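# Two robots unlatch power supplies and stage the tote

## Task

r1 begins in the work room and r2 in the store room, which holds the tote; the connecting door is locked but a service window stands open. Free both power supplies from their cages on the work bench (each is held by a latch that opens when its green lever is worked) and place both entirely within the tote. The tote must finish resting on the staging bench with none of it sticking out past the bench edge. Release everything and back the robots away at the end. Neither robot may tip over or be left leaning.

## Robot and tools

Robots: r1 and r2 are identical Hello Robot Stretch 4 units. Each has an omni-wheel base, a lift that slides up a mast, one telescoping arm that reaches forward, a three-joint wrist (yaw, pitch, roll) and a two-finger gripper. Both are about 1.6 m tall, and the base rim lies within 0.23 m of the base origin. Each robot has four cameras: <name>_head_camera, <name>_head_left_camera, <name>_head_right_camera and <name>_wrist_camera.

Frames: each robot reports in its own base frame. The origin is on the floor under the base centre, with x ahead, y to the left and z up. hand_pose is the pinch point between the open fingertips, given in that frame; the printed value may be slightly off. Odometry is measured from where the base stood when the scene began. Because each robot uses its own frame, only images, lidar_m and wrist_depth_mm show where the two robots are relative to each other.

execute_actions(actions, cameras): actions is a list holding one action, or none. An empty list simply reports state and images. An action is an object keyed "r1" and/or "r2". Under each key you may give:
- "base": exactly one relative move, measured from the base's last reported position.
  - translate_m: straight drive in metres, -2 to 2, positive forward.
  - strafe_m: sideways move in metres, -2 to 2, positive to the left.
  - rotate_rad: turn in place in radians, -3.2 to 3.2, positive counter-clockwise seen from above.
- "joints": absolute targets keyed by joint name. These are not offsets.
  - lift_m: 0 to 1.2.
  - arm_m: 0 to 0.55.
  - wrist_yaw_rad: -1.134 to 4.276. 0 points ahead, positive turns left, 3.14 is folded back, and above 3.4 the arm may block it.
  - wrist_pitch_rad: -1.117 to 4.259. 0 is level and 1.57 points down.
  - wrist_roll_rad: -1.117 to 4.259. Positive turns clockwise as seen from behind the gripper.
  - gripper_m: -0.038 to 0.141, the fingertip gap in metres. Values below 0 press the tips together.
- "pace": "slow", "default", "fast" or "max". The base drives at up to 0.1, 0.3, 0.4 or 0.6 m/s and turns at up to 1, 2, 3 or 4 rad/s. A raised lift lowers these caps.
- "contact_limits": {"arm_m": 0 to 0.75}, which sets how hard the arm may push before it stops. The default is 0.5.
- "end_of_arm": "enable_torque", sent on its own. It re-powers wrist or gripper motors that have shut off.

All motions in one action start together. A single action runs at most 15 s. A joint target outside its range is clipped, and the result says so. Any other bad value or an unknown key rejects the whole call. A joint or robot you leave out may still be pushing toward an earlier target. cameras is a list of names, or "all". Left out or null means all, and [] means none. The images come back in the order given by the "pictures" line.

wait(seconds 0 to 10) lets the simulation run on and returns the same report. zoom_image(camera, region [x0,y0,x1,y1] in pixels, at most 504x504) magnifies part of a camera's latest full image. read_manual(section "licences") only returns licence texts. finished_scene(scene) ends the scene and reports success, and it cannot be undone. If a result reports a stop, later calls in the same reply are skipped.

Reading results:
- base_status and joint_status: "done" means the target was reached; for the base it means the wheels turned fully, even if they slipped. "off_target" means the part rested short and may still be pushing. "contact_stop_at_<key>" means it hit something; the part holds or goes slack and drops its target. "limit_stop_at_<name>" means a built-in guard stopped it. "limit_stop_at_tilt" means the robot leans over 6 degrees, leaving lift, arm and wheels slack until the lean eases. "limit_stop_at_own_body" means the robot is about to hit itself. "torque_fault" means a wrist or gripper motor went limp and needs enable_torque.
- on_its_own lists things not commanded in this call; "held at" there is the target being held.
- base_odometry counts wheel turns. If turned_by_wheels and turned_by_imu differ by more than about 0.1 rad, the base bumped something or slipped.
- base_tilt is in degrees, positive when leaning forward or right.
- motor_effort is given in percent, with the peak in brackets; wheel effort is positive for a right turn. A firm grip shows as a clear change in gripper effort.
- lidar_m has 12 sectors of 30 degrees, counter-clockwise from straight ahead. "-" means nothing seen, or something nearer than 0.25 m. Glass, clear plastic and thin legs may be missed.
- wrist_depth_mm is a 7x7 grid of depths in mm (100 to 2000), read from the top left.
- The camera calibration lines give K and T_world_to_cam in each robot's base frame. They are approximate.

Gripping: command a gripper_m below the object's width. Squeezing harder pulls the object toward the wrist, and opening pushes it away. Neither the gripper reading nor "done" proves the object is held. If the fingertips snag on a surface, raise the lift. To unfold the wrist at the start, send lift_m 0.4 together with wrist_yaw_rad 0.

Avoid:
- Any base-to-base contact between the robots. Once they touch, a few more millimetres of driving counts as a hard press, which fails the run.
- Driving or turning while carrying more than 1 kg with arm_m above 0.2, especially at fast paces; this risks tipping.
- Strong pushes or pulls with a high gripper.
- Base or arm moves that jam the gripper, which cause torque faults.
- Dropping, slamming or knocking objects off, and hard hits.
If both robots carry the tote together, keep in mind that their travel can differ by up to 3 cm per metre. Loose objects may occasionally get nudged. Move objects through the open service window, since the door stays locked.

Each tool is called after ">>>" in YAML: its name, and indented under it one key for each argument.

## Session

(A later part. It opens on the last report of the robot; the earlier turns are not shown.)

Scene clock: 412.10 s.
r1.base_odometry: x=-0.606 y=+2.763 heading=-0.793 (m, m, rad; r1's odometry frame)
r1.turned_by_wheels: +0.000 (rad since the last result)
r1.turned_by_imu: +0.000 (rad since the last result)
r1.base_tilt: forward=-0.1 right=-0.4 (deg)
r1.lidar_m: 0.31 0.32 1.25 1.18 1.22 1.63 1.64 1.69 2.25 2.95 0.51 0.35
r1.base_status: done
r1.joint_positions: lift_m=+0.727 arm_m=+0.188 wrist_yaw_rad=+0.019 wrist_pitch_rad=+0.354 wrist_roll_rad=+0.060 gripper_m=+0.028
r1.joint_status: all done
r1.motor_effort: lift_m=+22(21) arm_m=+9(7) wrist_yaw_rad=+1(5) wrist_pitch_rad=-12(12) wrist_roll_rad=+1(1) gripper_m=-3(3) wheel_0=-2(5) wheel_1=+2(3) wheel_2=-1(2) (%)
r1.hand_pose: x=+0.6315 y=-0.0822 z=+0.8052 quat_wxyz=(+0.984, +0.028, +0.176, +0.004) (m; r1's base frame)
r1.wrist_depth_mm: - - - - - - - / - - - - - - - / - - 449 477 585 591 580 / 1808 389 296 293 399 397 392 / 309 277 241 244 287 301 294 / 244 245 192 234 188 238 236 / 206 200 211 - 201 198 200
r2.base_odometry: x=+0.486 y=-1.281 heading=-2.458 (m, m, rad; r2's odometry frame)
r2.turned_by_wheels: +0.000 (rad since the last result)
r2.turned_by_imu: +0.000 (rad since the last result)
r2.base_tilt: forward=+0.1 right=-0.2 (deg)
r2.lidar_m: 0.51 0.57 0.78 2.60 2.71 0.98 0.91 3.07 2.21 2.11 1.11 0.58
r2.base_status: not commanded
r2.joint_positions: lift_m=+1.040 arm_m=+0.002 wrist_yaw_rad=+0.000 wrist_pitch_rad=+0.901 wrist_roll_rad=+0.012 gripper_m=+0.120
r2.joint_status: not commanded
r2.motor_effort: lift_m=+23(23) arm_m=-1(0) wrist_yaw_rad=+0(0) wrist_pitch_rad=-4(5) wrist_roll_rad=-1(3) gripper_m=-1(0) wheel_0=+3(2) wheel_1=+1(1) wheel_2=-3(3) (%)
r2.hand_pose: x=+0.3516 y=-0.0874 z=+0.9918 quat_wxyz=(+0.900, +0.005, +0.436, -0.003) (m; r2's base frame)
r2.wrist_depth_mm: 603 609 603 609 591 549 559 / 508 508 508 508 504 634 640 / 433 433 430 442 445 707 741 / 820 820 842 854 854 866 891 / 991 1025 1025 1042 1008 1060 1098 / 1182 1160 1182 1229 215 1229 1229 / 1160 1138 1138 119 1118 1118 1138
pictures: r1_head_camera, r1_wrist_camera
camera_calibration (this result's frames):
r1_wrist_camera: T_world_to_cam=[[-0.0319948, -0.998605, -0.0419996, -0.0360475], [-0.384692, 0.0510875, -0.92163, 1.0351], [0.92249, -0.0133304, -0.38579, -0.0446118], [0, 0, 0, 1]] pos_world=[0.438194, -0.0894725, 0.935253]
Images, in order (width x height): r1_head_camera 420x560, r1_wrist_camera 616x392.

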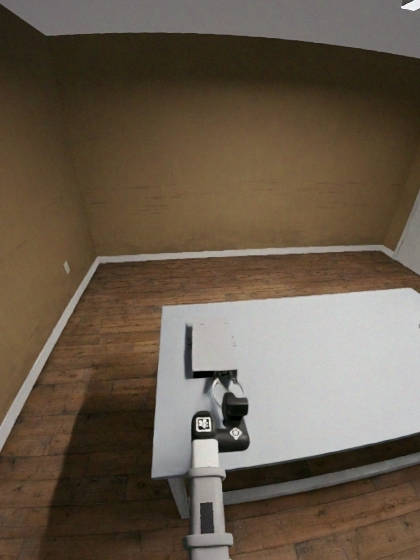

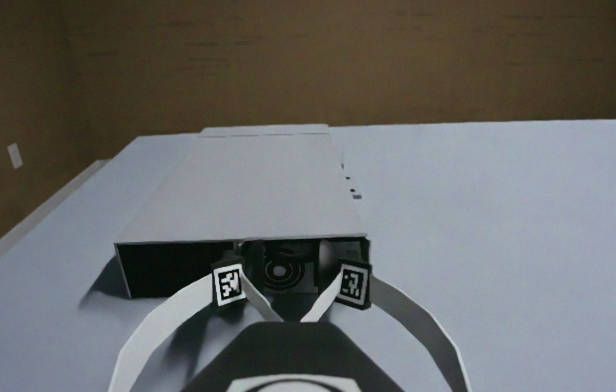

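>>> execute_actions:
  actions:
    - {"r1":{"joints":{"arm_m":0.162},"pace":"slow"}}
  cameras: []

>>> execute_actions:
  actions:
    - {"r1":{"base":{"strafe_m":-0.031},"joints":{"gripper_m":0.041,"wrist_yaw_rad":0.12,"lift_m":0.721,"wrist_roll_rad":0.1},"pace":"slow"}}
  cameras: ["r1_wrist_camera"]

>>> zoom_image:
  camera: "r1_wrist_camera"
  region: [190, 190, 410, 330]

Scene clock: 413.77 s.
r1.base_odometry: x=-0.606 y=+2.763 heading=-0.793 (m, m, rad; r1's odometry frame)
r1.turned_by_wheels: +0.000 (rad since the last result)
r1.turned_by_imu: +0.000 (rad since the last result)
r1.base_tilt: forward=+0.0 right=-0.4 (deg)
r1.lidar_m: 0.31 0.32 1.27 1.18 1.22 1.62 1.64 1.73 2.21 2.94 0.50 0.34
r1.base_status: not commanded
r1.joint_positions: lift_m=+0.727 arm_m=+0.164 wrist_yaw_rad=+0.020 wrist_pitch_rad=+0.353 wrist_roll_rad=+0.060 gripper_m=+0.028
r1.joint_status: all done
r1.motor_effort: lift_m=+22(21) arm_m=-9(9) wrist_yaw_rad=-1(1) wrist_pitch_rad=-8(12) wrist_roll_rad=+0(1) gripper_m=-2(5) wheel_0=-2(2) wheel_1=+2(2) wheel_2=-1(1) (%)
r1.hand_pose: x=+0.6069 y=-0.0820 z=+0.8055 quat_wxyz=(+0.984, +0.028, +0.176, +0.005) (m; r1's base frame)
r1.wrist_depth_mm: - - - - - - - / - - - - - - - / - - 452 484 597 591 591 / 1921 413 301 297 404 399 394 / 312 297 279 266 303 300 297 / 246 248 192 227 189 242 238 / 206 202 212 - 203 200 201
r2.base_odometry: x=+0.486 y=-1.281 heading=-2.458 (m, m, rad; r2's odometry frame)
r2.turned_by_wheels: +0.000 (rad since the last result)
r2.turned_by_imu: +0.000 (rad since the last result)
r2.base_tilt: forward=+0.1 right=-0.2 (deg)
r2.lidar_m: 0.53 0.58 0.77 2.61 2.72 0.98 0.89 3.05 2.20 2.10 1.09 0.55
r2.base_status: not commanded
r2.joint_positions: lift_m=+1.040 arm_m=+0.002 wrist_yaw_rad=+0.000 wrist_pitch_rad=+0.901 wrist_roll_rad=+0.012 gripper_m=+0.120
r2.joint_status: not commanded
r2.motor_effort: lift_m=+22(23) arm_m=-1(1) wrist_yaw_rad=+0(0) wrist_pitch_rad=-4(4) wrist_roll_rad=-2(3) gripper_m=-1(1) wheel_0=+3(3) wheel_1=+1(1) wheel_2=-3(3) (%)
r2.hand_pose: x=+0.3516 y=-0.0874 z=+0.9918 quat_wxyz=(+0.900, +0.005, +0.436, -0.003) (m; r2's base frame)
r2.wrist_depth_mm: 603 609 609 609 591 554 559 / 504 508 504 508 508 627 634 / 436 433 433 436 445 707 741 / 809 831 831 842 866 866 891 / 1008 1008 1025 1042 1025 1078 1098 / 1205 1182 1205 1205 216 1229 1229 / 1160 1118 1138 119 1138 1138 1138
pictures: none
No camera images: the call's "cameras" was empty. Leave "cameras" out to get every camera's image.

Scene clock: 415.10 s.
r1.base_odometry: x=-0.628 y=+2.741 heading=-0.793 (m, m, rad; r1's odometry frame)
r1.turned_by_wheels: +0.000 (rad since the last result)
r1.turned_by_imu: +0.000 (rad since the last result)
r1.base_tilt: forward=-0.1 right=-0.4 (deg)
r1.lidar_m: 0.31 0.33 1.30 1.21 1.26 1.68 1.66 1.70 2.22 2.90 0.50 0.31
r1.base_status: done
r1.joint_positions: lift_m=+0.721 arm_m=+0.164 wrist_yaw_rad=+0.120 wrist_pitch_rad=+0.352 wrist_roll_rad=+0.100 gripper_m=+0.041
r1.joint_status: all done
r1.motor_effort: lift_m=+17(22) arm_m=-9(9) wrist_yaw_rad=+0(1) wrist_pitch_rad=-8(8) wrist_roll_rad=-1(2) gripper_m=-4(4) wheel_0=+1(5) wheel_1=+0(3) wheel_2=+0(1) (%)
r1.hand_pose: x=+0.6137 y=-0.0544 z=+0.7999 quat_wxyz=(+0.982, +0.038, +0.178, +0.050) (m; r1's base frame)
r1.wrist_depth_mm: 1808 - - - - - - / 1921 - - - - - - / 1756 - 484 421 559 539 521 / 1708 418 293 282 379 368 357 / 315 296 276 258 285 279 274 / 248 245 197 229 196 226 222 / 206 200 206 - 196 189 191
r2.base_odometry: x=+0.486 y=-1.281 heading=-2.458 (m, m, rad; r2's odometry frame)
r2.turned_by_wheels: +0.000 (rad since the last result)
r2.turned_by_imu: +0.000 (rad since the last result)
r2.base_tilt: forward=+0.2 right=-0.2 (deg)
r2.lidar_m: 0.53 0.56 0.79 2.61 2.70 0.97 0.92 3.06 2.21 2.10 1.11 0.56
r2.base_status: not commanded
r2.joint_positions: lift_m=+1.040 arm_m=+0.002 wrist_yaw_rad=+0.000 wrist_pitch_rad=+0.901 wrist_roll_rad=+0.012 gripper_m=+0.120
r2.joint_status: not commanded
r2.motor_effort: lift_m=+23(23) arm_m=-1(0) wrist_yaw_rad=+0(1) wrist_pitch_rad=-4(4) wrist_roll_rad=+0(0) gripper_m=+0(0) wheel_0=+3(3) wheel_1=+1(1) wheel_2=-2(3) (%)
r2.hand_pose: x=+0.3516 y=-0.0874 z=+0.9918 quat_wxyz=(+0.900, +0.005, +0.436, -0.003) (m; r2's base frame)
r2.wrist_depth_mm: 603 615 609 609 591 554 564 / 504 504 508 508 504 627 640 / 433 433 433 436 445 715 750 / 820 831 842 842 854 866 891 / 991 1008 1008 1060 1025 1078 1098 / 1205 1160 1182 1229 216 1229 1255 / 1138 1118 1118 119 1118 1118 1138
pictures: r1_wrist_camera
camera_calibration (this result's frames):
r1_wrist_camera: T_world_to_cam=[[0.0544732, -0.995348, -0.079461, -0.0320288], [-0.390507, 0.0520047, -0.91913, 1.02361], [0.918987, 0.0810981, -0.385858, -0.0225742], [0, 0, 0, 1]] pos_world=[0.422218, -0.0832816, 0.929576]
Images, in order (width x height): r1_wrist_camera 616x392.

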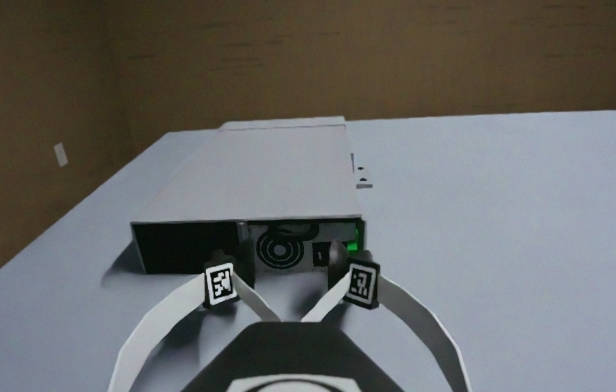

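Region (190, 190, 410, 330) of r1_wrist_camera's 616x392 image, scaled by 2.291; it fills the top 321 rows of this view, and the rest is white.

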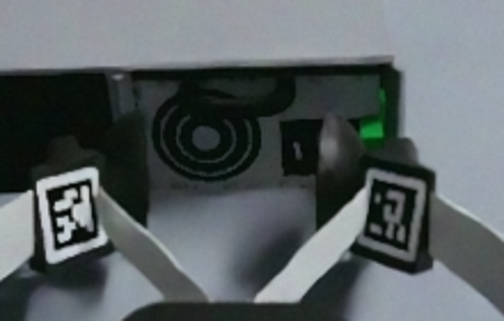

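>>> execute_actions:
  actions:
    - {"r1":{"joints":{"arm_m":0.182},"pace":"slow","contact_limits":{"arm_m":0.2}}}
  cameras: ["r1_wrist_camera"]

>>> zoom_image:
  camera: "r1_wrist_camera"
  region: [190, 190, 410, 330]

Scene clock: 416.37 s.
r1.base_odometry: x=-0.628 y=+2.741 heading=-0.793 (m, m, rad; r1's odometry frame)
r1.turned_by_wheels: +0.000 (rad since the last result)
r1.turned_by_imu: +0.000 (rad since the last result)
r1.base_tilt: forward=-0.1 right=-0.4 (deg)
r1.lidar_m: 0.29 0.36 1.28 1.20 1.27 1.66 1.66 1.72 2.22 2.92 0.51 0.37
r1.base_status: not commanded
r1.joint_positions: lift_m=+0.721 arm_m=+0.180 wrist_yaw_rad=+0.115 wrist_pitch_rad=+0.354 wrist_roll_rad=+0.100 gripper_m=+0.041
r1.joint_status: all done
r1.on_its_own: wrist_yaw_rad is at rest, and its effort (+14) is outside its rest range (-13 to +13)
r1.motor_effort: lift_m=+16(17) arm_m=+13(13) wrist_yaw_rad=+14(14) wrist_pitch_rad=-14(13) wrist_roll_rad=-2(1) gripper_m=-1(2) wheel_0=+0(0) wheel_1=+0(0) wheel_2=-4(4) (%)
r1.contact_limits: arm_m 0.2
r1.hand_pose: x=+0.6293 y=-0.0559 z=+0.7994 quat_wxyz=(+0.982, +0.039, +0.179, +0.048) (m; r1's base frame)
r1.wrist_depth_mm: 1921 - - - - - - / 1863 - - - - - - / 1808 - 469 415 559 530 517 / 1808 413 289 279 377 368 355 / 315 281 242 241 285 281 273 / 246 243 196 224 195 225 221 / 205 200 206 - 195 187 190
r2.base_odometry: x=+0.486 y=-1.281 heading=-2.458 (m, m, rad; r2's odometry frame)
r2.turned_by_wheels: +0.000 (rad since the last result)
r2.turned_by_imu: +0.000 (rad since the last result)
r2.base_tilt: forward=+0.1 right=-0.2 (deg)
r2.lidar_m: 0.54 0.56 0.79 2.59 2.72 0.99 0.92 3.07 2.19 2.12 1.10 0.57
r2.base_status: not commanded
r2.joint_positions: lift_m=+1.040 arm_m=+0.002 wrist_yaw_rad=+0.000 wrist_pitch_rad=+0.901 wrist_roll_rad=+0.012 gripper_m=+0.120
r2.joint_status: not commanded
r2.motor_effort: lift_m=+23(23) arm_m=+0(0) wrist_yaw_rad=+0(0) wrist_pitch_rad=-5(5) wrist_roll_rad=-2(2) gripper_m=-2(1) wheel_0=+3(3) wheel_1=+1(1) wheel_2=-3(3) (%)
r2.hand_pose: x=+0.3516 y=-0.0874 z=+0.9918 quat_wxyz=(+0.900, +0.005, +0.436, -0.003) (m; r2's base frame)
r2.wrist_depth_mm: 603 615 609 609 591 554 559 / 504 504 508 508 504 621 634 / 430 433 433 439 445 707 741 / 820 831 831 842 866 866 866 / 991 1025 1008 1060 1025 1078 1098 / 1205 1182 1182 1205 216 1255 1229 / 1138 1118 1160 119 1138 1138 1138
pictures: r1_wrist_camera
camera_calibration (this result's frames):
r1_wrist_camera: T_world_to_cam=[[0.049194, -0.99561, -0.0796293, -0.0308991], [-0.391972, 0.0540852, -0.918386, 1.02975], [0.918661, 0.0763916, -0.38759, -0.0356598], [0, 0, 0, 1]] pos_world=[0.437914, -0.0837338, 0.92943]
Images, in order (width x height): r1_wrist_camera 616x392.

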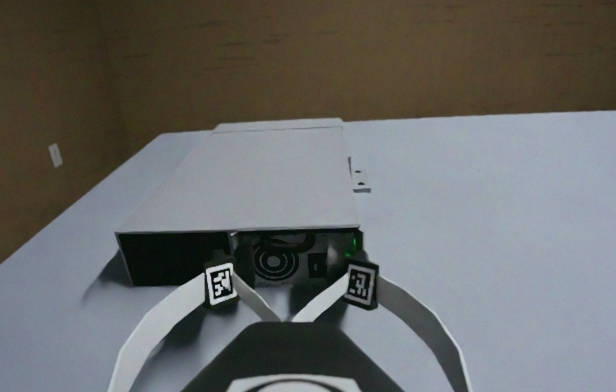

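Region (190, 190, 410, 330) of r1_wrist_camera's 616x392 image, scaled by 2.291; it fills the top 321 rows of this view, and the rest is white.

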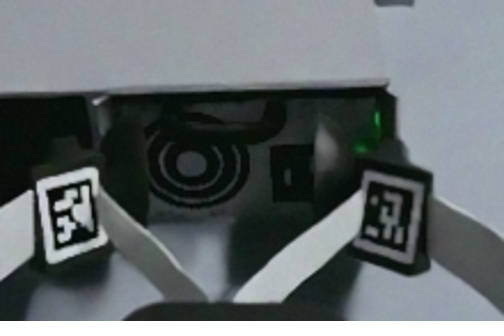

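>>> execute_actions:
  actions:
    - {"r1":{"base":{"strafe_m":0.004},"joints":{"arm_m":0.183},"pace":"slow"}}
  cameras: ["r1_wrist_camera"]

>>> zoom_image:
  camera: "r1_wrist_camera"
  region: [190, 190, 410, 330]

Scene clock: 417.13 s.
r1.base_odometry: x=-0.626 y=+2.744 heading=-0.794 (m, m, rad; r1's odometry frame)
r1.turned_by_wheels: +0.000 (rad since the last result)
r1.turned_by_imu: +0.000 (rad since the last result)
r1.base_tilt: forward=-0.1 right=-0.4 (deg)
r1.lidar_m: 0.32 0.35 1.30 1.21 1.25 1.66 1.66 1.70 2.24 2.93 0.48 0.37
r1.base_status: done
r1.joint_positions: lift_m=+0.721 arm_m=+0.181 wrist_yaw_rad=+0.112 wrist_pitch_rad=+0.355 wrist_roll_rad=+0.100 gripper_m=+0.041
r1.joint_status: all done
r1.on_its_own: wrist_yaw_rad is at rest, and its effort (+21) is outside its rest range (-13 to +13)
r1.motor_effort: lift_m=+17(17) arm_m=+14(16) wrist_yaw_rad=+21(22) wrist_pitch_rad=-13(14) wrist_roll_rad=-3(0) gripper_m=-1(3) wheel_0=-1(3) wheel_1=+3(6) wheel_2=-6(5) (%)
r1.hand_pose: x=+0.6300 y=-0.0565 z=+0.7993 quat_wxyz=(+0.982, +0.039, +0.179, +0.046) (m; r1's base frame)
r1.wrist_depth_mm: 1921 - - - - - - / 1863 - - - - - - / 1808 - 473 415 549 530 512 / 1863 413 289 279 375 364 359 / 315 282 242 240 282 279 272 / 247 242 198 227 196 227 221 / 206 200 206 - 198 187 190
r2.base_odometry: x=+0.486 y=-1.281 heading=-2.458 (m, m, rad; r2's odometry frame)
r2.turned_by_wheels: +0.000 (rad since the last result)
r2.turned_by_imu: +0.000 (rad since the last result)
r2.base_tilt: forward=+0.1 right=-0.2 (deg)
r2.lidar_m: 0.53 0.54 0.77 2.61 2.69 1.01 0.92 3.05 2.20 2.12 1.09 0.56
r2.base_status: not commanded
r2.joint_positions: lift_m=+1.040 arm_m=+0.002 wrist_yaw_rad=+0.000 wrist_pitch_rad=+0.901 wrist_roll_rad=+0.012 gripper_m=+0.120
r2.joint_status: not commanded
r2.motor_effort: lift_m=+22(23) arm_m=+0(1) wrist_yaw_rad=+0(0) wrist_pitch_rad=-4(4) wrist_roll_rad=-3(2) gripper_m=-1(1) wheel_0=+3(3) wheel_1=+1(1) wheel_2=-3(3) (%)
r2.hand_pose: x=+0.3516 y=-0.0874 z=+0.9918 quat_wxyz=(+0.900, +0.005, +0.436, -0.003) (m; r2's base frame)
r2.wrist_depth_mm: 609 609 609 609 585 554 559 / 504 508 508 508 508 627 634 / 433 433 433 439 442 707 750 / 809 831 831 842 866 878 878 / 991 991 1042 1042 1008 1078 1078 / 1205 1160 1182 1229 216 1229 1255 / 1160 1118 1138 119 1118 1118 1138
pictures: r1_wrist_camera
camera_calibration (this result's frames):
r1_wrist_camera: T_world_to_cam=[[0.046747, -0.995726, -0.0796503, -0.0300637], [-0.39224, 0.0550353, -0.918215, 1.03005], [0.918674, 0.0741658, -0.387991, -0.0361224], [0, 0, 0, 1]] pos_world=[0.438616, -0.0839451, 0.929396]
Images, in order (width x height): r1_wrist_camera 616x392.

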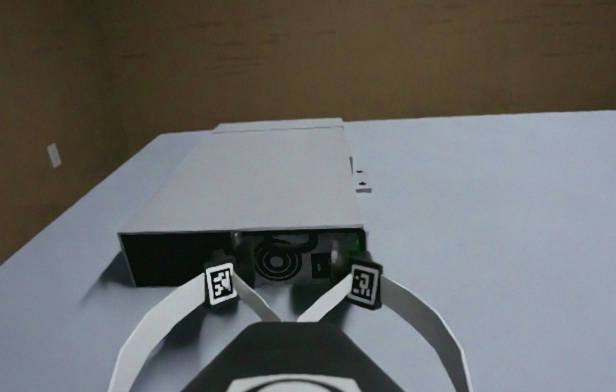

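Region (190, 190, 410, 330) of r1_wrist_camera's 616x392 image, scaled by 2.291; it fills the top 321 rows of this view, and the rest is white.

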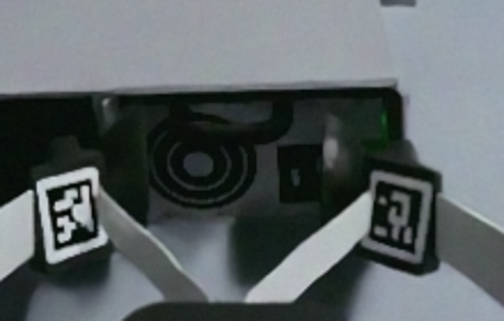

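Right finger is engaged. Close gradually.

>>> execute_actions:
  actions:
    - {"r1":{"joints":{"gripper_m":0.028,"arm_m":0.185},"pace":"slow"}}
  cameras: ["r1_wrist_camera"]

>>> zoom_image:
  camera: "r1_wrist_camera"
  region: [190, 190, 410, 330]

Scene clock: 418.20 s.
r1.base_odometry: x=-0.626 y=+2.744 heading=-0.794 (m, m, rad; r1's odometry frame)
r1.turned_by_wheels: +0.000 (rad since the last result)
r1.turned_by_imu: +0.000 (rad since the last result)
r1.base_tilt: forward=-0.1 right=-0.4 (deg)
r1.lidar_m: 0.30 0.33 1.29 1.17 1.25 1.64 1.66 1.70 2.26 2.89 0.51 0.33
r1.base_status: not commanded
r1.joint_positions: lift_m=+0.721 arm_m=+0.183 wrist_yaw_rad=+0.112 wrist_pitch_rad=+0.356 wrist_roll_rad=+0.100 gripper_m=+0.028
r1.joint_status: all done
r1.on_its_own: wrist_yaw_rad is at rest, and its effort (+20) is outside its rest range (-13 to +13)
r1.motor_effort: lift_m=+17(17) arm_m=+13(17) wrist_yaw_rad=+20(27) wrist_pitch_rad=-16(17) wrist_roll_rad=-2(3) gripper_m=-3(4) wheel_0=-1(1) wheel_1=+3(3) wheel_2=-7(7) (%)
r1.hand_pose: x=+0.6321 y=-0.0566 z=+0.7990 quat_wxyz=(+0.982, +0.039, +0.179, +0.046) (m; r1's base frame)
r1.wrist_depth_mm: 1863 - - - - - - / 1863 - - - - - - / 1808 - 462 413 544 530 508 / 1756 413 286 277 375 366 353 / 314 278 241 237 285 281 274 / 245 243 191 216 190 225 220 / 204 196 206 - 195 187 190
r2.base_odometry: x=+0.486 y=-1.281 heading=-2.458 (m, m, rad; r2's odometry frame)
r2.turned_by_wheels: +0.000 (rad since the last result)
r2.turned_by_imu: +0.000 (rad since the last result)
r2.base_tilt: forward=+0.1 right=-0.2 (deg)
r2.lidar_m: 0.54 0.55 0.77 2.59 2.71 0.99 0.92 3.07 2.20 2.11 1.10 0.56
r2.base_status: not commanded
r2.joint_positions: lift_m=+1.040 arm_m=+0.002 wrist_yaw_rad=+0.000 wrist_pitch_rad=+0.901 wrist_roll_rad=+0.012 gripper_m=+0.120
r2.joint_status: not commanded
r2.motor_effort: lift_m=+22(23) arm_m=+0(0) wrist_yaw_rad=+0(0) wrist_pitch_rad=-4(4) wrist_roll_rad=-2(2) gripper_m=+0(1) wheel_0=+3(3) wheel_1=+1(1) wheel_2=-3(2) (%)
r2.hand_pose: x=+0.3516 y=-0.0874 z=+0.9918 quat_wxyz=(+0.900, +0.005, +0.436, -0.003) (m; r2's base frame)
r2.wrist_depth_mm: 603 609 609 603 591 554 559 / 504 508 508 504 504 621 634 / 433 433 433 439 442 715 741 / 809 831 842 842 866 878 891 / 991 1008 1025 1060 1025 1060 1078 / 1205 1160 1182 1229 216 1205 1229 / 1160 1138 1138 119 1118 1118 1138
pictures: r1_wrist_camera
camera_calibration (this result's frames):
r1_wrist_camera: T_world_to_cam=[[0.0465308, -0.995734, -0.0796783, -0.0300609], [-0.393059, 0.0550793, -0.917862, 1.03086], [0.918335, 0.0740271, -0.38882, -0.037214], [0, 0, 0, 1]] pos_world=[0.440764, -0.0839571, 0.929326]
Images, in order (width x height): r1_wrist_camera 616x392.

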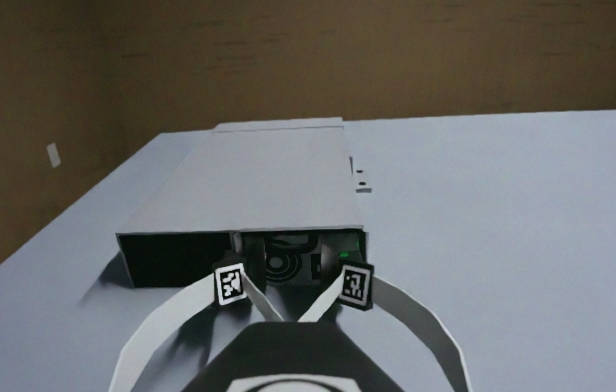

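Region (190, 190, 410, 330) of r1_wrist_camera's 616x392 image, scaled by 2.291; it fills the top 321 rows of this view, and the rest is white.

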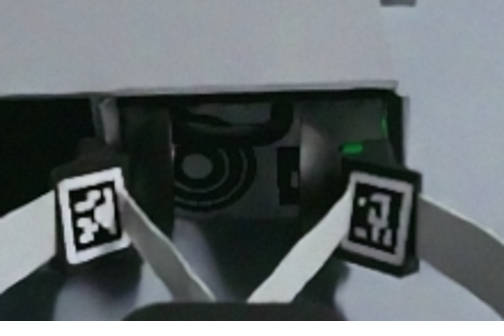

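>>> execute_actions:
  actions:
    - {"r1":{"base":{"strafe_m":0.002},"joints":{"gripper_m":0.012,"arm_m":0.190},"pace":"slow"}}
  cameras: ["r1_wrist_camera"]

>>> zoom_image:
  camera: "r1_wrist_camera"
  region: [190, 190, 410, 330]

Scene clock: 419.37 s.
r1.base_odometry: x=-0.624 y=+2.745 heading=-0.794 (m, m, rad; r1's odometry frame)
r1.turned_by_wheels: +0.000 (rad since the last result)
r1.turned_by_imu: +0.000 (rad since the last result)
r1.base_tilt: forward=-0.1 right=-0.3 (deg)
r1.lidar_m: 0.32 0.30 1.29 1.21 1.27 1.66 1.65 1.68 2.24 2.88 0.50 0.33
r1.base_status: done
r1.joint_positions: lift_m=+0.721 arm_m=+0.187 wrist_yaw_rad=+0.112 wrist_pitch_rad=+0.358 wrist_roll_rad=+0.100 gripper_m=+0.012
r1.joint_status: all done
r1.on_its_own: wrist_yaw_rad is at rest, and its effort (+21) is outside its rest range (-13 to +13); wrist_pitch_rad is at rest, and its effort (-25) is outside its rest range (-23 to +23)
r1.motor_effort: lift_m=+17(17) arm_m=+15(18) wrist_yaw_rad=+21(28) wrist_pitch_rad=-25(24) wrist_roll_rad=+2(2) gripper_m=-10(9) wheel_0=+2(4) wheel_1=+2(6) wheel_2=-9(7) (%)
r1.hand_pose: x=+0.6365 y=-0.0567 z=+0.7984 quat_wxyz=(+0.982, +0.039, +0.180, +0.046) (m; r1's base frame)
r1.wrist_depth_mm: 1863 - - - - - - / 1808 - - - - - - / 1921 - 455 402 535 517 500 / 1661 404 282 274 373 355 351 / 307 276 237 231 270 274 270 / 243 240 189 225 189 222 220 / 204 195 204 - 196 185 188
r2.base_odometry: x=+0.486 y=-1.281 heading=-2.458 (m, m, rad; r2's odometry frame)
r2.turned_by_wheels: +0.000 (rad since the last result)
r2.turned_by_imu: +0.000 (rad since the last result)
r2.base_tilt: forward=+0.1 right=-0.2 (deg)
r2.lidar_m: 0.53 0.55 0.78 2.59 2.70 0.97 0.92 3.03 2.21 2.11 1.11 0.56
r2.base_status: not commanded
r2.joint_positions: lift_m=+1.040 arm_m=+0.002 wrist_yaw_rad=+0.000 wrist_pitch_rad=+0.901 wrist_roll_rad=+0.012 gripper_m=+0.120
r2.joint_status: not commanded
r2.motor_effort: lift_m=+23(23) arm_m=+0(1) wrist_yaw_rad=+0(1) wrist_pitch_rad=-4(4) wrist_roll_rad=-2(1) gripper_m=-1(0) wheel_0=+3(3) wheel_1=+1(1) wheel_2=-3(3) (%)
r2.hand_pose: x=+0.3516 y=-0.0874 z=+0.9918 quat_wxyz=(+0.900, +0.005, +0.436, -0.003) (m; r2's base frame)
r2.wrist_depth_mm: 603 609 609 615 591 554 564 / 508 508 508 508 508 627 634 / 433 430 430 439 439 707 741 / 820 820 842 854 866 866 891 / 991 991 1025 1042 1025 1060 1078 / 1205 1160 1182 1229 216 1229 1255 / 1138 1138 1138 119 1138 1138 1118
pictures: r1_wrist_camera
camera_calibration (this result's frames):
r1_wrist_camera: T_world_to_cam=[[0.0459226, -0.995768, -0.079606, -0.0301275], [-0.395317, 0.0550692, -0.916892, 1.03267], [0.917396, 0.0735757, -0.391116, -0.0391595], [0, 0, 0, 1]] pos_world=[0.445541, -0.0839871, 0.929133]
Images, in order (width x height): r1_wrist_camera 616x392.

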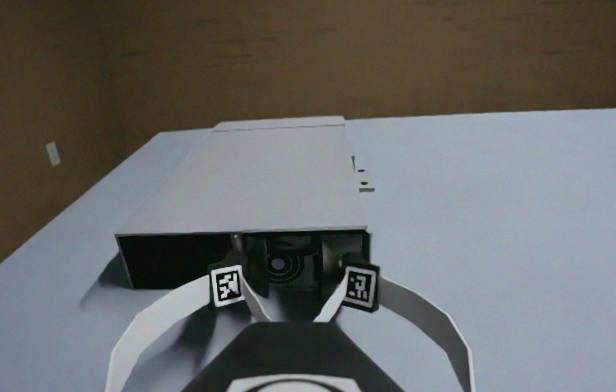

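Region (190, 190, 410, 330) of r1_wrist_camera's 616x392 image, scaled by 2.291; it fills the top 321 rows of this view, and the rest is white.

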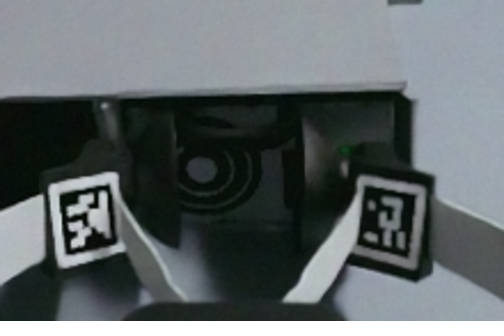

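Lever is captured in the notch and pressed. Squeeze more.

>>> execute_actions:
  actions:
    - {"r1":{"joints":{"gripper_m":-0.012,"arm_m":0.195,"lift_m":0.719},"pace":"slow"}}
  cameras: []

>>> execute_actions:
  actions:
    - {"r1":{"joints":{"gripper_m":-0.038,"arm_m":0.200,"lift_m":0.717},"pace":"slow"}}
  cameras: ["r1_wrist_camera"]

>>> zoom_image:
  camera: "r1_wrist_camera"
  region: [190, 190, 410, 330]

Scene clock: 420.73 s.
r1.base_odometry: x=-0.624 y=+2.745 heading=-0.794 (m, m, rad; r1's odometry frame)
r1.turned_by_wheels: +0.000 (rad since the last result)
r1.turned_by_imu: +0.004 (rad since the last result)
r1.base_tilt: forward=+0.0 right=-0.4 (deg)
r1.lidar_m: 0.32 0.33 1.26 1.21 1.25 1.66 1.66 1.68 2.25 2.90 0.50 0.33
r1.base_status: not commanded
r1.joint_positions: lift_m=+0.719 arm_m=+0.193 wrist_yaw_rad=+0.112 wrist_pitch_rad=+0.359 wrist_roll_rad=+0.100 gripper_m=-0.011
r1.joint_status: all done
r1.on_its_own: wrist_yaw_rad is at rest, and its effort (+21) is outside its rest range (-13 to +13); wrist_pitch_rad is at rest, and its effort (-25) is outside its rest range (-23 to +23)
r1.motor_effort: lift_m=+17(16) arm_m=+12(19) wrist_yaw_rad=+21(31) wrist_pitch_rad=-25(27) wrist_roll_rad=-1(0) gripper_m=-20(21) wheel_0=+1(4) wheel_1=+2(4) wheel_2=-8(12) (%)
r1.hand_pose: x=+0.6419 y=-0.0567 z=+0.7962 quat_wxyz=(+0.982, +0.039, +0.181, +0.046) (m; r1's base frame)
r1.wrist_depth_mm: 1863 - - - - - - / 1863 - - - - - - / 1756 - 413 392 530 512 500 / 1661 397 276 268 359 353 345 / 301 268 231 225 264 271 266 / 239 219 186 221 186 217 215 / 199 195 200 - 193 183 185
r2.base_odometry: x=+0.486 y=-1.281 heading=-2.458 (m, m, rad; r2's odometry frame)
r2.turned_by_wheels: +0.000 (rad since the last result)
r2.turned_by_imu: +0.000 (rad since the last result)
r2.base_tilt: forward=+0.1 right=-0.2 (deg)
r2.lidar_m: 0.53 0.54 0.77 2.60 2.73 0.96 0.92 3.04 2.22 2.11 1.12 0.58
r2.base_status: not commanded
r2.joint_positions: lift_m=+1.040 arm_m=+0.002 wrist_yaw_rad=+0.000 wrist_pitch_rad=+0.901 wrist_roll_rad=+0.012 gripper_m=+0.120
r2.joint_status: not commanded
r2.motor_effort: lift_m=+23(23) arm_m=-1(1) wrist_yaw_rad=+0(0) wrist_pitch_rad=-4(4) wrist_roll_rad=+0(2) gripper_m=+0(1) wheel_0=+3(3) wheel_1=+1(1) wheel_2=-3(3) (%)
r2.hand_pose: x=+0.3516 y=-0.0874 z=+0.9918 quat_wxyz=(+0.900, +0.005, +0.436, -0.003) (m; r2's base frame)
r2.wrist_depth_mm: 603 609 603 615 591 549 559 / 504 504 508 504 504 627 640 / 433 436 433 439 442 715 732 / 820 820 831 842 866 866 878 / 991 1025 1008 1042 1025 1078 1098 / 1205 1160 1182 1229 216 1205 1255 / 1138 1138 1118 119 1138 1138 1138
pictures: none
No camera images: the call's "cameras" was empty. Leave "cameras" out to get every camera's image.

Scene clock: 421.87 s.
r1.base_odometry: x=-0.624 y=+2.745 heading=-0.794 (m, m, rad; r1's odometry frame)
r1.turned_by_wheels: +0.000 (rad since the last result)
r1.turned_by_imu: +0.000 (rad since the last result)
r1.base_tilt: forward=-0.1 right=-0.3 (deg)
r1.lidar_m: 0.32 0.35 1.30 1.22 1.22 1.62 1.64 1.70 2.23 2.92 0.51 0.35
r1.base_status: not commanded
r1.joint_positions: lift_m=+0.717 arm_m=+0.198 wrist_yaw_rad=+0.113 wrist_pitch_rad=+0.359 wrist_roll_rad=+0.100 gripper_m=-0.037
r1.joint_status: all done
r1.on_its_own: wrist_yaw_rad is at rest, and its effort (+19) is outside its rest range (-13 to +13); wrist_pitch_rad is at rest, and its effort (-27) is outside its rest range (-23 to +23)
r1.motor_effort: lift_m=+17(18) arm_m=+12(15) wrist_yaw_rad=+19(28) wrist_pitch_rad=-27(26) wrist_roll_rad=-1(0) gripper_m=-26(27) wheel_0=+1(1) wheel_1=+2(2) wheel_2=-7(10) (%)
r1.hand_pose: x=+0.6470 y=-0.0564 z=+0.7940 quat_wxyz=(+0.982, +0.039, +0.181, +0.047) (m; r1's base frame)
r1.wrist_depth_mm: 1808 - - - - - - / 1863 - - - - - - / 1756 - 404 384 512 496 492 / 1661 373 271 262 351 349 340 / 298 266 226 220 262 266 262 / 235 213 181 218 182 206 211 / 196 191 198 - 190 181 182
r2.base_odometry: x=+0.486 y=-1.281 heading=-2.458 (m, m, rad; r2's odometry frame)
r2.turned_by_wheels: +0.000 (rad since the last result)
r2.turned_by_imu: +0.000 (rad since the last result)
r2.base_tilt: forward=+0.1 right=-0.2 (deg)
r2.lidar_m: 0.52 0.56 0.78 2.60 2.72 0.97 0.90 3.05 2.21 2.10 1.09 0.57
r2.base_status: not commanded
r2.joint_positions: lift_m=+1.040 arm_m=+0.002 wrist_yaw_rad=+0.000 wrist_pitch_rad=+0.901 wrist_roll_rad=+0.012 gripper_m=+0.120
r2.joint_status: not commanded
r2.motor_effort: lift_m=+23(23) arm_m=+0(0) wrist_yaw_rad=+0(1) wrist_pitch_rad=-4(4) wrist_roll_rad=-1(1) gripper_m=-1(0) wheel_0=+3(3) wheel_1=+1(1) wheel_2=-3(3) (%)
r2.hand_pose: x=+0.3516 y=-0.0874 z=+0.9918 quat_wxyz=(+0.900, +0.005, +0.436, -0.003) (m; r2's base frame)
r2.wrist_depth_mm: 609 615 609 609 591 554 559 / 504 504 508 508 504 634 640 / 430 433 433 442 445 715 759 / 820 820 831 854 866 878 878 / 991 1008 1025 1060 1025 1060 1098 / 1205 1160 1182 1229 215 1229 1229 / 1138 1118 1160 119 1118 1138 1138
pictures: r1_wrist_camera
camera_calibration (this result's frames):
r1_wrist_camera: T_world_to_cam=[[0.0472354, -0.995718, -0.0794653, -0.031541], [-0.39633, 0.0543417, -0.916498, 1.03313], [0.916892, 0.0747857, -0.392066, -0.0493236], [0, 0, 0, 1]] pos_world=[0.456176, -0.0838595, 0.92502]
Images, in order (width x height): r1_wrist_camera 616x392.

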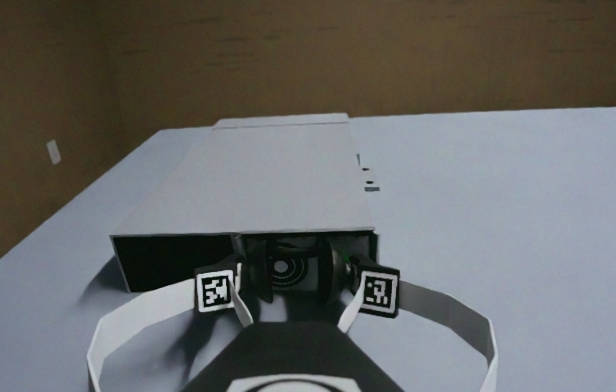

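Region (190, 190, 410, 330) of r1_wrist_camera's 616x392 image, scaled by 2.291; it fills the top 321 rows of this view, and the rest is white.

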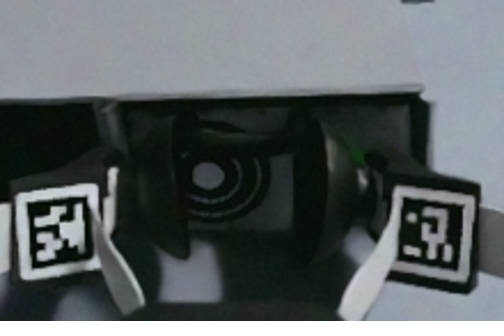

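>>> execute_actions:
  actions:
    - {"r1":{"base":{"strafe_m":-0.005},"joints":{"lift_m":0.716},"pace":"slow"}}
  cameras: []

>>> execute_actions:
  actions:
    - {"r1":{"joints":{"arm_m":0.191},"pace":"slow"}}
  cameras: ["r1_wrist_camera"]

>>> zoom_image:
  camera: "r1_wrist_camera"
  region: [190, 190, 410, 330]

Scene clock: 422.73 s.
r1.base_odometry: x=-0.628 y=+2.742 heading=-0.794 (m, m, rad; r1's odometry frame)
r1.turned_by_wheels: +0.000 (rad since the last result)
r1.turned_by_imu: +0.000 (rad since the last result)
r1.base_tilt: forward=-0.1 right=-0.4 (deg)
r1.lidar_m: 0.31 0.31 1.27 1.21 1.27 1.67 1.63 1.69 2.23 2.90 0.50 0.36
r1.base_status: done
r1.joint_positions: lift_m=+0.716 arm_m=+0.198 wrist_yaw_rad=+0.116 wrist_pitch_rad=+0.358 wrist_roll_rad=+0.100 gripper_m=-0.037
r1.joint_status: all done
r1.on_its_own: wrist_pitch_rad is at rest, and its effort (-25) is outside its rest range (-23 to +23)
r1.motor_effort: lift_m=+16(16) arm_m=+12(12) wrist_yaw_rad=+12(19) wrist_pitch_rad=-25(27) wrist_roll_rad=+1(2) gripper_m=-23(25) wheel_0=+5(5) wheel_1=+2(5) wheel_2=-5(6) (%)
r1.hand_pose: x=+0.6472 y=-0.0557 z=+0.7933 quat_wxyz=(+0.982, +0.039, +0.180, +0.048) (m; r1's base frame)
r1.wrist_depth_mm: 1808 - - - - - - / 1863 - - - - - - / 1756 - 410 387 512 504 488 / 1661 373 270 262 353 347 340 / 298 268 226 221 259 267 262 / 235 163 185 217 183 213 212 / 197 192 197 - 190 180 182
r2.base_odometry: x=+0.486 y=-1.281 heading=-2.458 (m, m, rad; r2's odometry frame)
r2.turned_by_wheels: +0.000 (rad since the last result)
r2.turned_by_imu: +0.000 (rad since the last result)
r2.base_tilt: forward=+0.1 right=-0.2 (deg)
r2.lidar_m: 0.52 0.57 0.81 2.59 2.71 0.97 0.92 3.08 2.21 2.12 1.09 0.56
r2.base_status: not commanded
r2.joint_positions: lift_m=+1.040 arm_m=+0.002 wrist_yaw_rad=+0.000 wrist_pitch_rad=+0.901 wrist_roll_rad=+0.012 gripper_m=+0.120
r2.joint_status: not commanded
r2.motor_effort: lift_m=+22(23) arm_m=+0(0) wrist_yaw_rad=+0(0) wrist_pitch_rad=-4(4) wrist_roll_rad=-2(1) gripper_m=-1(1) wheel_0=+2(3) wheel_1=+1(1) wheel_2=-3(3) (%)
r2.hand_pose: x=+0.3516 y=-0.0874 z=+0.9918 quat_wxyz=(+0.900, +0.005, +0.436, -0.003) (m; r2's base frame)
r2.wrist_depth_mm: 609 615 609 609 591 554 559 / 504 508 504 504 504 627 627 / 433 433 433 436 445 707 741 / 820 831 831 854 866 866 891 / 991 1008 1025 1060 1025 1078 1098 / 1205 1182 1182 1229 216 1229 1229 / 1160 1138 1138 119 1138 1138 1138
pictures: none
No camera images: the call's "cameras" was empty. Leave "cameras" out to get every camera's image.

Scene clock: 423.63 s.
r1.base_odometry: x=-0.628 y=+2.742 heading=-0.794 (m, m, rad; r1's odometry frame)
r1.turned_by_wheels: +0.000 (rad since the last result)
r1.turned_by_imu: +0.000 (rad since the last result)
r1.base_tilt: forward=+0.0 right=-0.3 (deg)
r1.lidar_m: 0.28 0.32 1.28 1.20 1.24 1.65 1.64 1.72 2.23 2.89 0.49 0.35
r1.base_status: not commanded
r1.joint_positions: lift_m=+0.716 arm_m=+0.193 wrist_yaw_rad=+0.122 wrist_pitch_rad=+0.354 wrist_roll_rad=+0.100 gripper_m=-0.037
r1.joint_status: all done
r1.motor_effort: lift_m=+18(18) arm_m=-13(13) wrist_yaw_rad=-10(12) wrist_pitch_rad=-13(24) wrist_roll_rad=-2(2) gripper_m=-29(30) wheel_0=-1(5) wheel_1=+1(2) wheel_2=+2(5) (%)
r1.hand_pose: x=+0.6434 y=-0.0538 z=+0.7943 quat_wxyz=(+0.982, +0.038, +0.179, +0.051) (m; r1's base frame)
r1.wrist_depth_mm: 1808 - - - - - - / 1863 - - - - - - / 1808 - 445 394 525 512 496 / 1708 399 274 265 359 353 343 / 303 268 229 220 263 268 263 / 238 216 183 218 182 214 212 / 198 193 199 - 191 181 183
r2.base_odometry: x=+0.486 y=-1.281 heading=-2.458 (m, m, rad; r2's odometry frame)
r2.turned_by_wheels: +0.000 (rad since the last result)
r2.turned_by_imu: +0.000 (rad since the last result)
r2.base_tilt: forward=+0.1 right=-0.2 (deg)
r2.lidar_m: 0.53 0.56 0.77 2.59 2.72 0.97 0.90 3.08 2.21 2.10 1.10 0.58
r2.base_status: not commanded
r2.joint_positions: lift_m=+1.040 arm_m=+0.002 wrist_yaw_rad=+0.000 wrist_pitch_rad=+0.901 wrist_roll_rad=+0.012 gripper_m=+0.120
r2.joint_status: not commanded
r2.motor_effort: lift_m=+23(23) arm_m=-1(0) wrist_yaw_rad=+0(1) wrist_pitch_rad=-4(4) wrist_roll_rad=+0(1) gripper_m=-1(0) wheel_0=+2(2) wheel_1=+1(1) wheel_2=-3(3) (%)
r2.hand_pose: x=+0.3516 y=-0.0874 z=+0.9918 quat_wxyz=(+0.900, +0.005, +0.436, -0.003) (m; r2's base frame)
r2.wrist_depth_mm: 603 615 609 609 585 554 559 / 504 508 512 508 504 627 634 / 433 436 433 436 442 715 741 / 820 820 831 854 866 866 878 / 976 1008 1025 1060 1025 1078 1078 / 1205 1182 1160 1229 216 1229 1255 / 1160 1118 1138 119 1138 1118 1138
pictures: r1_wrist_camera
camera_calibration (this result's frames):
r1_wrist_camera: T_world_to_cam=[[0.0565141, -0.99521, -0.0797678, -0.0345228], [-0.392061, 0.0513561, -0.918505, 1.03052], [0.918202, 0.0831823, -0.387281, -0.050316], [0, 0, 0, 1]] pos_world=[0.452178, -0.0830954, 0.924296]
Images, in order (width x height): r1_wrist_camera 616x392.

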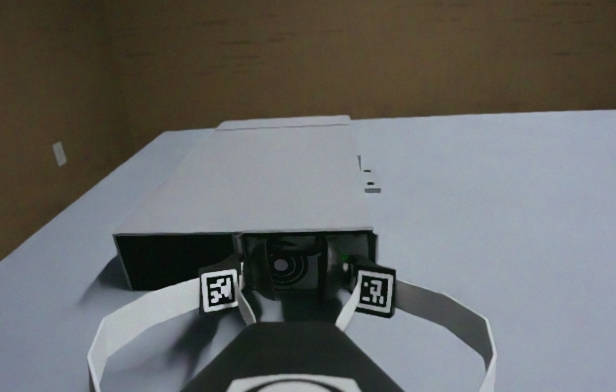

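Region (190, 190, 410, 330) of r1_wrist_camera's 616x392 image, scaled by 2.291; it fills the top 321 rows of this view, and the rest is white.

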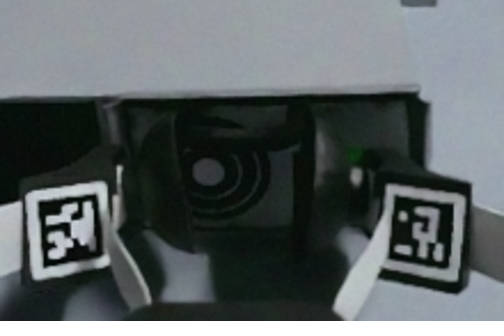

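>>> execute_actions:
  actions:
    - {"r1":{"joints":{"wrist_yaw_rad":0.105},"pace":"slow"}}
  cameras: []

>>> execute_actions:
  actions:
    - {"r1":{"joints":{"arm_m":0.189},"pace":"slow"}}
  cameras: ["r1_wrist_camera"]

>>> zoom_image:
  camera: "r1_wrist_camera"
  region: [190, 190, 410, 330]

Scene clock: 428.00 s.
r1.base_odometry: x=-0.628 y=+2.742 heading=-0.794 (m, m, rad; r1's odometry frame)
r1.turned_by_wheels: +0.000 (rad since the last result)
r1.turned_by_imu: +0.001 (rad since the last result)
r1.base_tilt: forward=+0.0 right=-0.4 (deg)
r1.lidar_m: 0.32 0.32 1.27 1.21 1.27 1.70 1.63 1.67 2.23 2.92 0.47 0.36
r1.base_status: not commanded
r1.joint_positions: lift_m=+0.716 arm_m=+0.193 wrist_yaw_rad=+0.110 wrist_pitch_rad=+0.353 wrist_roll_rad=+0.100 gripper_m=-0.037
r1.joint_status: all done
r1.on_its_own: wrist_yaw_rad is at rest, and its effort (-16) is outside its rest range (-13 to +13)
r1.motor_effort: lift_m=+18(19) arm_m=-13(13) wrist_yaw_rad=-16(16) wrist_pitch_rad=-11(12) wrist_roll_rad=+0(1) gripper_m=-31(31) wheel_0=-1(1) wheel_1=+1(1) wheel_2=+4(4) (%)
r1.hand_pose: x=+0.6428 y=-0.0572 z=+0.7945 quat_wxyz=(+0.982, +0.040, +0.178, +0.045) (m; r1's base frame)
r1.wrist_depth_mm: 1921 - - - - - - / 1863 - - - - - - / 1808 - 413 394 539 508 500 / 1661 382 274 266 357 353 345 / 303 270 229 221 263 268 265 / 237 216 183 220 183 215 214 / 198 193 199 - 190 181 183
r2.base_odometry: x=+0.486 y=-1.281 heading=-2.458 (m, m, rad; r2's odometry frame)
r2.turned_by_wheels: +0.000 (rad since the last result)
r2.turned_by_imu: +0.001 (rad since the last result)
r2.base_tilt: forward=+0.2 right=-0.2 (deg)
r2.lidar_m: 0.54 0.58 0.77 2.60 2.74 0.97 0.92 3.03 2.20 2.10 1.09 0.57
r2.base_status: not commanded
r2.joint_positions: lift_m=+1.040 arm_m=+0.002 wrist_yaw_rad=+0.000 wrist_pitch_rad=+0.901 wrist_roll_rad=+0.012 gripper_m=+0.120
r2.joint_status: not commanded
r2.motor_effort: lift_m=+23(23) arm_m=-1(0) wrist_yaw_rad=+0(0) wrist_pitch_rad=-4(4) wrist_roll_rad=-3(0) gripper_m=-1(1) wheel_0=+3(3) wheel_1=+1(1) wheel_2=-3(3) (%)
r2.hand_pose: x=+0.3516 y=-0.0874 z=+0.9918 quat_wxyz=(+0.900, +0.005, +0.436, -0.003) (m; r2's base frame)
r2.wrist_depth_mm: 603 609 609 609 591 554 554 / 504 508 508 508 504 627 634 / 433 433 433 439 442 707 741 / 831 831 831 842 854 878 891 / 991 1008 1008 1042 1025 1078 1078 / 1205 1182 1182 1229 215 1229 1229 / 1138 1118 1138 119 1138 1138 1118
pictures: none
No camera images: the call's "cameras" was empty. Leave "cameras" out to get every camera's image.

Scene clock: 428.57 s.
r1.base_odometry: x=-0.628 y=+2.742 heading=-0.794 (m, m, rad; r1's odometry frame)
r1.turned_by_wheels: +0.000 (rad since the last result)
r1.turned_by_imu: +0.000 (rad since the last result)
r1.base_tilt: forward=+0.0 right=-0.3 (deg)
r1.lidar_m: 0.32 0.34 1.30 1.21 1.24 1.66 1.65 1.71 2.24 2.88 0.50 0.35
r1.base_status: not commanded
r1.joint_positions: lift_m=+0.716 arm_m=+0.191 wrist_yaw_rad=+0.110 wrist_pitch_rad=+0.353 wrist_roll_rad=+0.100 gripper_m=-0.037
r1.joint_status: all done
r1.on_its_own: wrist_yaw_rad is at rest, and its effort (-15) is outside its rest range (-13 to +13)
r1.motor_effort: lift_m=+19(19) arm_m=-14(15) wrist_yaw_rad=-15(18) wrist_pitch_rad=-7(10) wrist_roll_rad=+0(4) gripper_m=-32(32) wheel_0=-1(1) wheel_1=+1(1) wheel_2=+5(5) (%)
r1.hand_pose: x=+0.6411 y=-0.0571 z=+0.7946 quat_wxyz=(+0.982, +0.040, +0.178, +0.045) (m; r1's base frame)
r1.wrist_depth_mm: 1921 - - - - - - / 1863 - - - - - - / 1808 - 424 392 535 517 500 / 1661 384 276 267 362 353 347 / 303 271 231 221 266 271 264 / 239 217 183 220 182 216 213 / 198 193 199 - 191 181 184
r2.base_odometry: x=+0.486 y=-1.281 heading=-2.458 (m, m, rad; r2's odometry frame)
r2.turned_by_wheels: +0.000 (rad since the last result)
r2.turned_by_imu: +0.000 (rad since the last result)
r2.base_tilt: forward=+0.1 right=-0.2 (deg)
r2.lidar_m: 0.52 0.54 0.78 2.59 2.71 0.96 0.92 3.06 2.20 2.11 1.10 0.54
r2.base_status: not commanded
r2.joint_positions: lift_m=+1.040 arm_m=+0.002 wrist_yaw_rad=+0.000 wrist_pitch_rad=+0.901 wrist_roll_rad=+0.012 gripper_m=+0.120
r2.joint_status: not commanded
r2.motor_effort: lift_m=+23(23) arm_m=-1(1) wrist_yaw_rad=+0(1) wrist_pitch_rad=-3(5) wrist_roll_rad=+0(2) gripper_m=-2(0) wheel_0=+3(3) wheel_1=+1(1) wheel_2=-3(3) (%)
r2.hand_pose: x=+0.3516 y=-0.0874 z=+0.9918 quat_wxyz=(+0.900, +0.005, +0.436, -0.003) (m; r2's base frame)
r2.wrist_depth_mm: 609 609 615 609 585 549 554 / 508 508 504 508 504 627 634 / 433 433 430 439 442 715 741 / 820 831 831 842 866 866 891 / 976 1008 1008 1042 1025 1078 1118 / 1205 1182 1182 1229 215 1229 1229 / 1138 1138 1138 119 1118 1118 1138
pictures: r1_wrist_camera
camera_calibration (this result's frames):
r1_wrist_camera: T_world_to_cam=[[0.0447071, -0.995804, -0.0798463, -0.0300745], [-0.390275, 0.0561651, -0.918984, 1.02958], [0.919612, 0.0722471, -0.386126, -0.0502271], [0, 0, 0, 1]] pos_world=[0.449353, -0.084146, 0.924372]
Images, in order (width x height): r1_wrist_camera 616x392.

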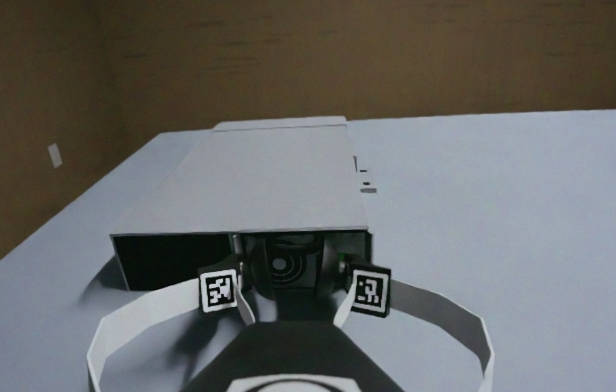

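Region (190, 190, 410, 330) of r1_wrist_camera's 616x392 image, scaled by 2.291; it fills the top 321 rows of this view, and the rest is white.

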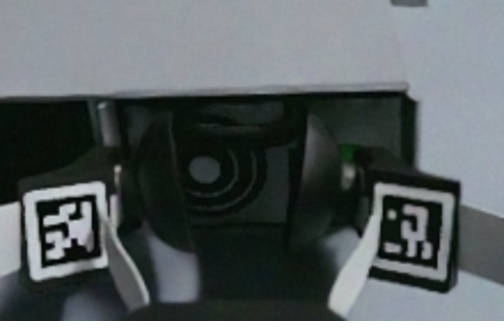

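>>> execute_actions:
  actions:
    - {"r1":{"joints":{"gripper_m":-0.012,"arm_m":0.192,"lift_m":0.719},"pace":"slow"}}
  cameras: []

>>> execute_actions:
  actions:
    - {"r1":{"base":{"strafe_m":0.004},"joints":{"gripper_m":0.018,"arm_m":0.186,"lift_m":0.722},"pace":"slow"}}
  cameras: ["r1_wrist_camera"]

>>> zoom_image:
  camera: "r1_wrist_camera"
  region: [190, 190, 410, 330]

Scene clock: 429.90 s.
r1.base_odometry: x=-0.628 y=+2.742 heading=-0.794 (m, m, rad; r1's odometry frame)
r1.turned_by_wheels: +0.000 (rad since the last result)
r1.turned_by_imu: +0.000 (rad since the last result)
r1.base_tilt: forward=+0.0 right=-0.3 (deg)
r1.lidar_m: 0.30 0.34 1.31 1.21 1.25 1.66 1.65 1.71 2.25 2.90 0.50 0.32
r1.base_status: not commanded
r1.joint_positions: lift_m=+0.719 arm_m=+0.191 wrist_yaw_rad=+0.102 wrist_pitch_rad=+0.358 wrist_roll_rad=+0.100 gripper_m=-0.011
r1.joint_status: all done
r1.on_its_own: wrist_pitch_rad is at rest, and its effort (-26) is outside its rest range (-23 to +23)
r1.motor_effort: lift_m=+23(24) arm_m=+3(13) wrist_yaw_rad=+7(17) wrist_pitch_rad=-26(25) wrist_roll_rad=-3(3) gripper_m=-19(31) wheel_0=+1(1) wheel_1=+2(2) wheel_2=-3(5) (%)
r1.hand_pose: x=+0.6401 y=-0.0594 z=+0.7958 quat_wxyz=(+0.982, +0.040, +0.180, +0.041) (m; r1's base frame)
r1.wrist_depth_mm: 1921 - - - - - - / 1921 - - - - - - / 1808 - 410 394 530 508 492 / 1708 377 277 267 364 349 343 / 304 271 231 230 276 271 265 / 238 220 187 221 187 218 213 / 199 194 200 - 192 180 185
r2.base_odometry: x=+0.486 y=-1.281 heading=-2.458 (m, m, rad; r2's odometry frame)
r2.turned_by_wheels: +0.000 (rad since the last result)
r2.turned_by_imu: +0.000 (rad since the last result)
r2.base_tilt: forward=+0.1 right=-0.3 (deg)
r2.lidar_m: 0.55 0.58 0.78 2.59 2.72 0.96 0.93 3.07 2.18 2.09 1.11 0.57
r2.base_status: not commanded
r2.joint_positions: lift_m=+1.040 arm_m=+0.002 wrist_yaw_rad=+0.000 wrist_pitch_rad=+0.901 wrist_roll_rad=+0.012 gripper_m=+0.120
r2.joint_status: not commanded
r2.motor_effort: lift_m=+23(23) arm_m=-1(0) wrist_yaw_rad=+0(0) wrist_pitch_rad=-4(4) wrist_roll_rad=-2(2) gripper_m=+0(1) wheel_0=+3(3) wheel_1=+1(1) wheel_2=-3(3) (%)
r2.hand_pose: x=+0.3516 y=-0.0874 z=+0.9918 quat_wxyz=(+0.900, +0.005, +0.436, -0.003) (m; r2's base frame)
r2.wrist_depth_mm: 609 609 609 609 580 554 559 / 508 508 504 508 504 627 640 / 433 433 433 439 442 707 741 / 809 820 842 854 866 878 891 / 1008 1008 1025 1042 1025 1078 1078 / 1229 1182 1160 1229 216 1229 1255 / 1138 1118 1138 119 1138 1098 1138
pictures: none
No camera images: the call's "cameras" was empty. Leave "cameras" out to get every camera's image.

Scene clock: 431.27 s.
r1.base_odometry: x=-0.625 y=+2.745 heading=-0.794 (m, m, rad; r1's odometry frame)
r1.turned_by_wheels: +0.000 (rad since the last result)
r1.turned_by_imu: +0.000 (rad since the last result)
r1.base_tilt: forward=-0.1 right=-0.4 (deg)
r1.lidar_m: 0.32 0.32 1.30 1.19 1.25 1.67 1.65 1.73 2.22 2.90 0.51 0.35
r1.base_status: done
r1.joint_positions: lift_m=+0.722 arm_m=+0.187 wrist_yaw_rad=+0.100 wrist_pitch_rad=+0.358 wrist_roll_rad=+0.100 gripper_m=+0.018
r1.joint_status: all done
r1.on_its_own: wrist_yaw_rad is at rest, and its effort (+14) is outside its rest range (-13 to +13); wrist_pitch_rad is at rest, and its effort (-24) is outside its rest range (-23 to +23)
r1.motor_effort: lift_m=+23(24) arm_m=-4(8) wrist_yaw_rad=+14(13) wrist_pitch_rad=-24(28) wrist_roll_rad=+0(1) gripper_m=-8(18) wheel_0=-1(4) wheel_1=+2(4) wheel_2=-4(4) (%)
r1.hand_pose: x=+0.6351 y=-0.0601 z=+0.7988 quat_wxyz=(+0.982, +0.040, +0.180, +0.040) (m; r1's base frame)
r1.wrist_depth_mm: 1863 - - - - - - / 1921 - - - - - - / 1863 - 427 404 539 525 500 / 1661 407 285 273 370 362 351 / 310 276 238 231 279 274 270 / 243 240 191 223 189 224 218 / 203 195 204 - 196 184 189
r2.base_odometry: x=+0.486 y=-1.281 heading=-2.458 (m, m, rad; r2's odometry frame)
r2.turned_by_wheels: +0.000 (rad since the last result)
r2.turned_by_imu: +0.000 (rad since the last result)
r2.base_tilt: forward=+0.1 right=-0.2 (deg)
r2.lidar_m: 0.53 0.58 0.78 2.59 2.73 0.99 0.92 3.05 2.20 2.11 1.11 0.57
r2.base_status: not commanded
r2.joint_positions: lift_m=+1.040 arm_m=+0.002 wrist_yaw_rad=+0.000 wrist_pitch_rad=+0.901 wrist_roll_rad=+0.012 gripper_m=+0.120
r2.joint_status: not commanded
r2.motor_effort: lift_m=+23(23) arm_m=-1(0) wrist_yaw_rad=+0(0) wrist_pitch_rad=-3(5) wrist_roll_rad=-4(2) gripper_m=-2(0) wheel_0=+3(3) wheel_1=+1(1) wheel_2=-2(3) (%)
r2.hand_pose: x=+0.3516 y=-0.0874 z=+0.9918 quat_wxyz=(+0.900, +0.005, +0.436, -0.003) (m; r2's base frame)
r2.wrist_depth_mm: 603 609 615 609 591 554 564 / 504 508 508 504 504 627 634 / 433 436 433 436 445 707 741 / 820 831 831 854 866 866 878 / 991 1008 1025 1060 1025 1060 1118 / 1229 1160 1182 1229 215 1229 1255 / 1138 1118 1138 119 1138 1138 1118
pictures: r1_wrist_camera
camera_calibration (this result's frames):
r1_wrist_camera: T_world_to_cam=[[0.0337672, -0.996263, -0.0794938, -0.0258117], [-0.394778, 0.0597751, -0.91683, 1.0326], [0.918156, 0.0623411, -0.391284, -0.038456], [0, 0, 0, 1]] pos_world=[0.443826, -0.0850413, 0.929616]
Images, in order (width x height): r1_wrist_camera 616x392.

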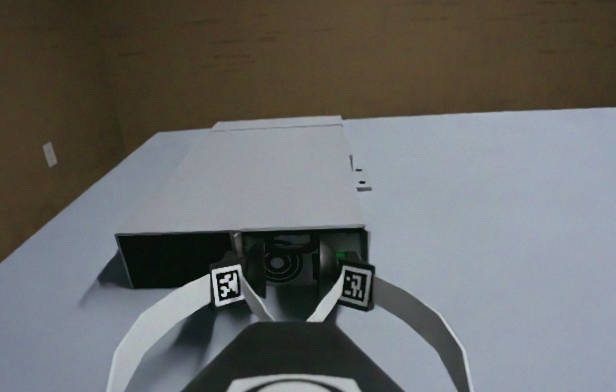

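Region (190, 190, 410, 330) of r1_wrist_camera's 616x392 image, scaled by 2.291; it fills the top 321 rows of this view, and the rest is white.

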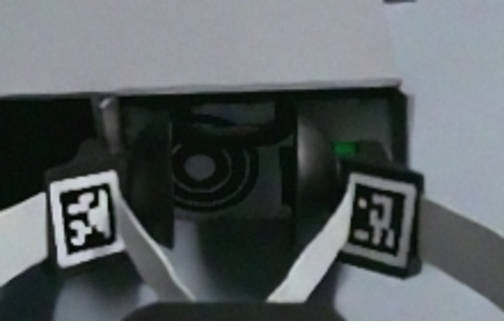

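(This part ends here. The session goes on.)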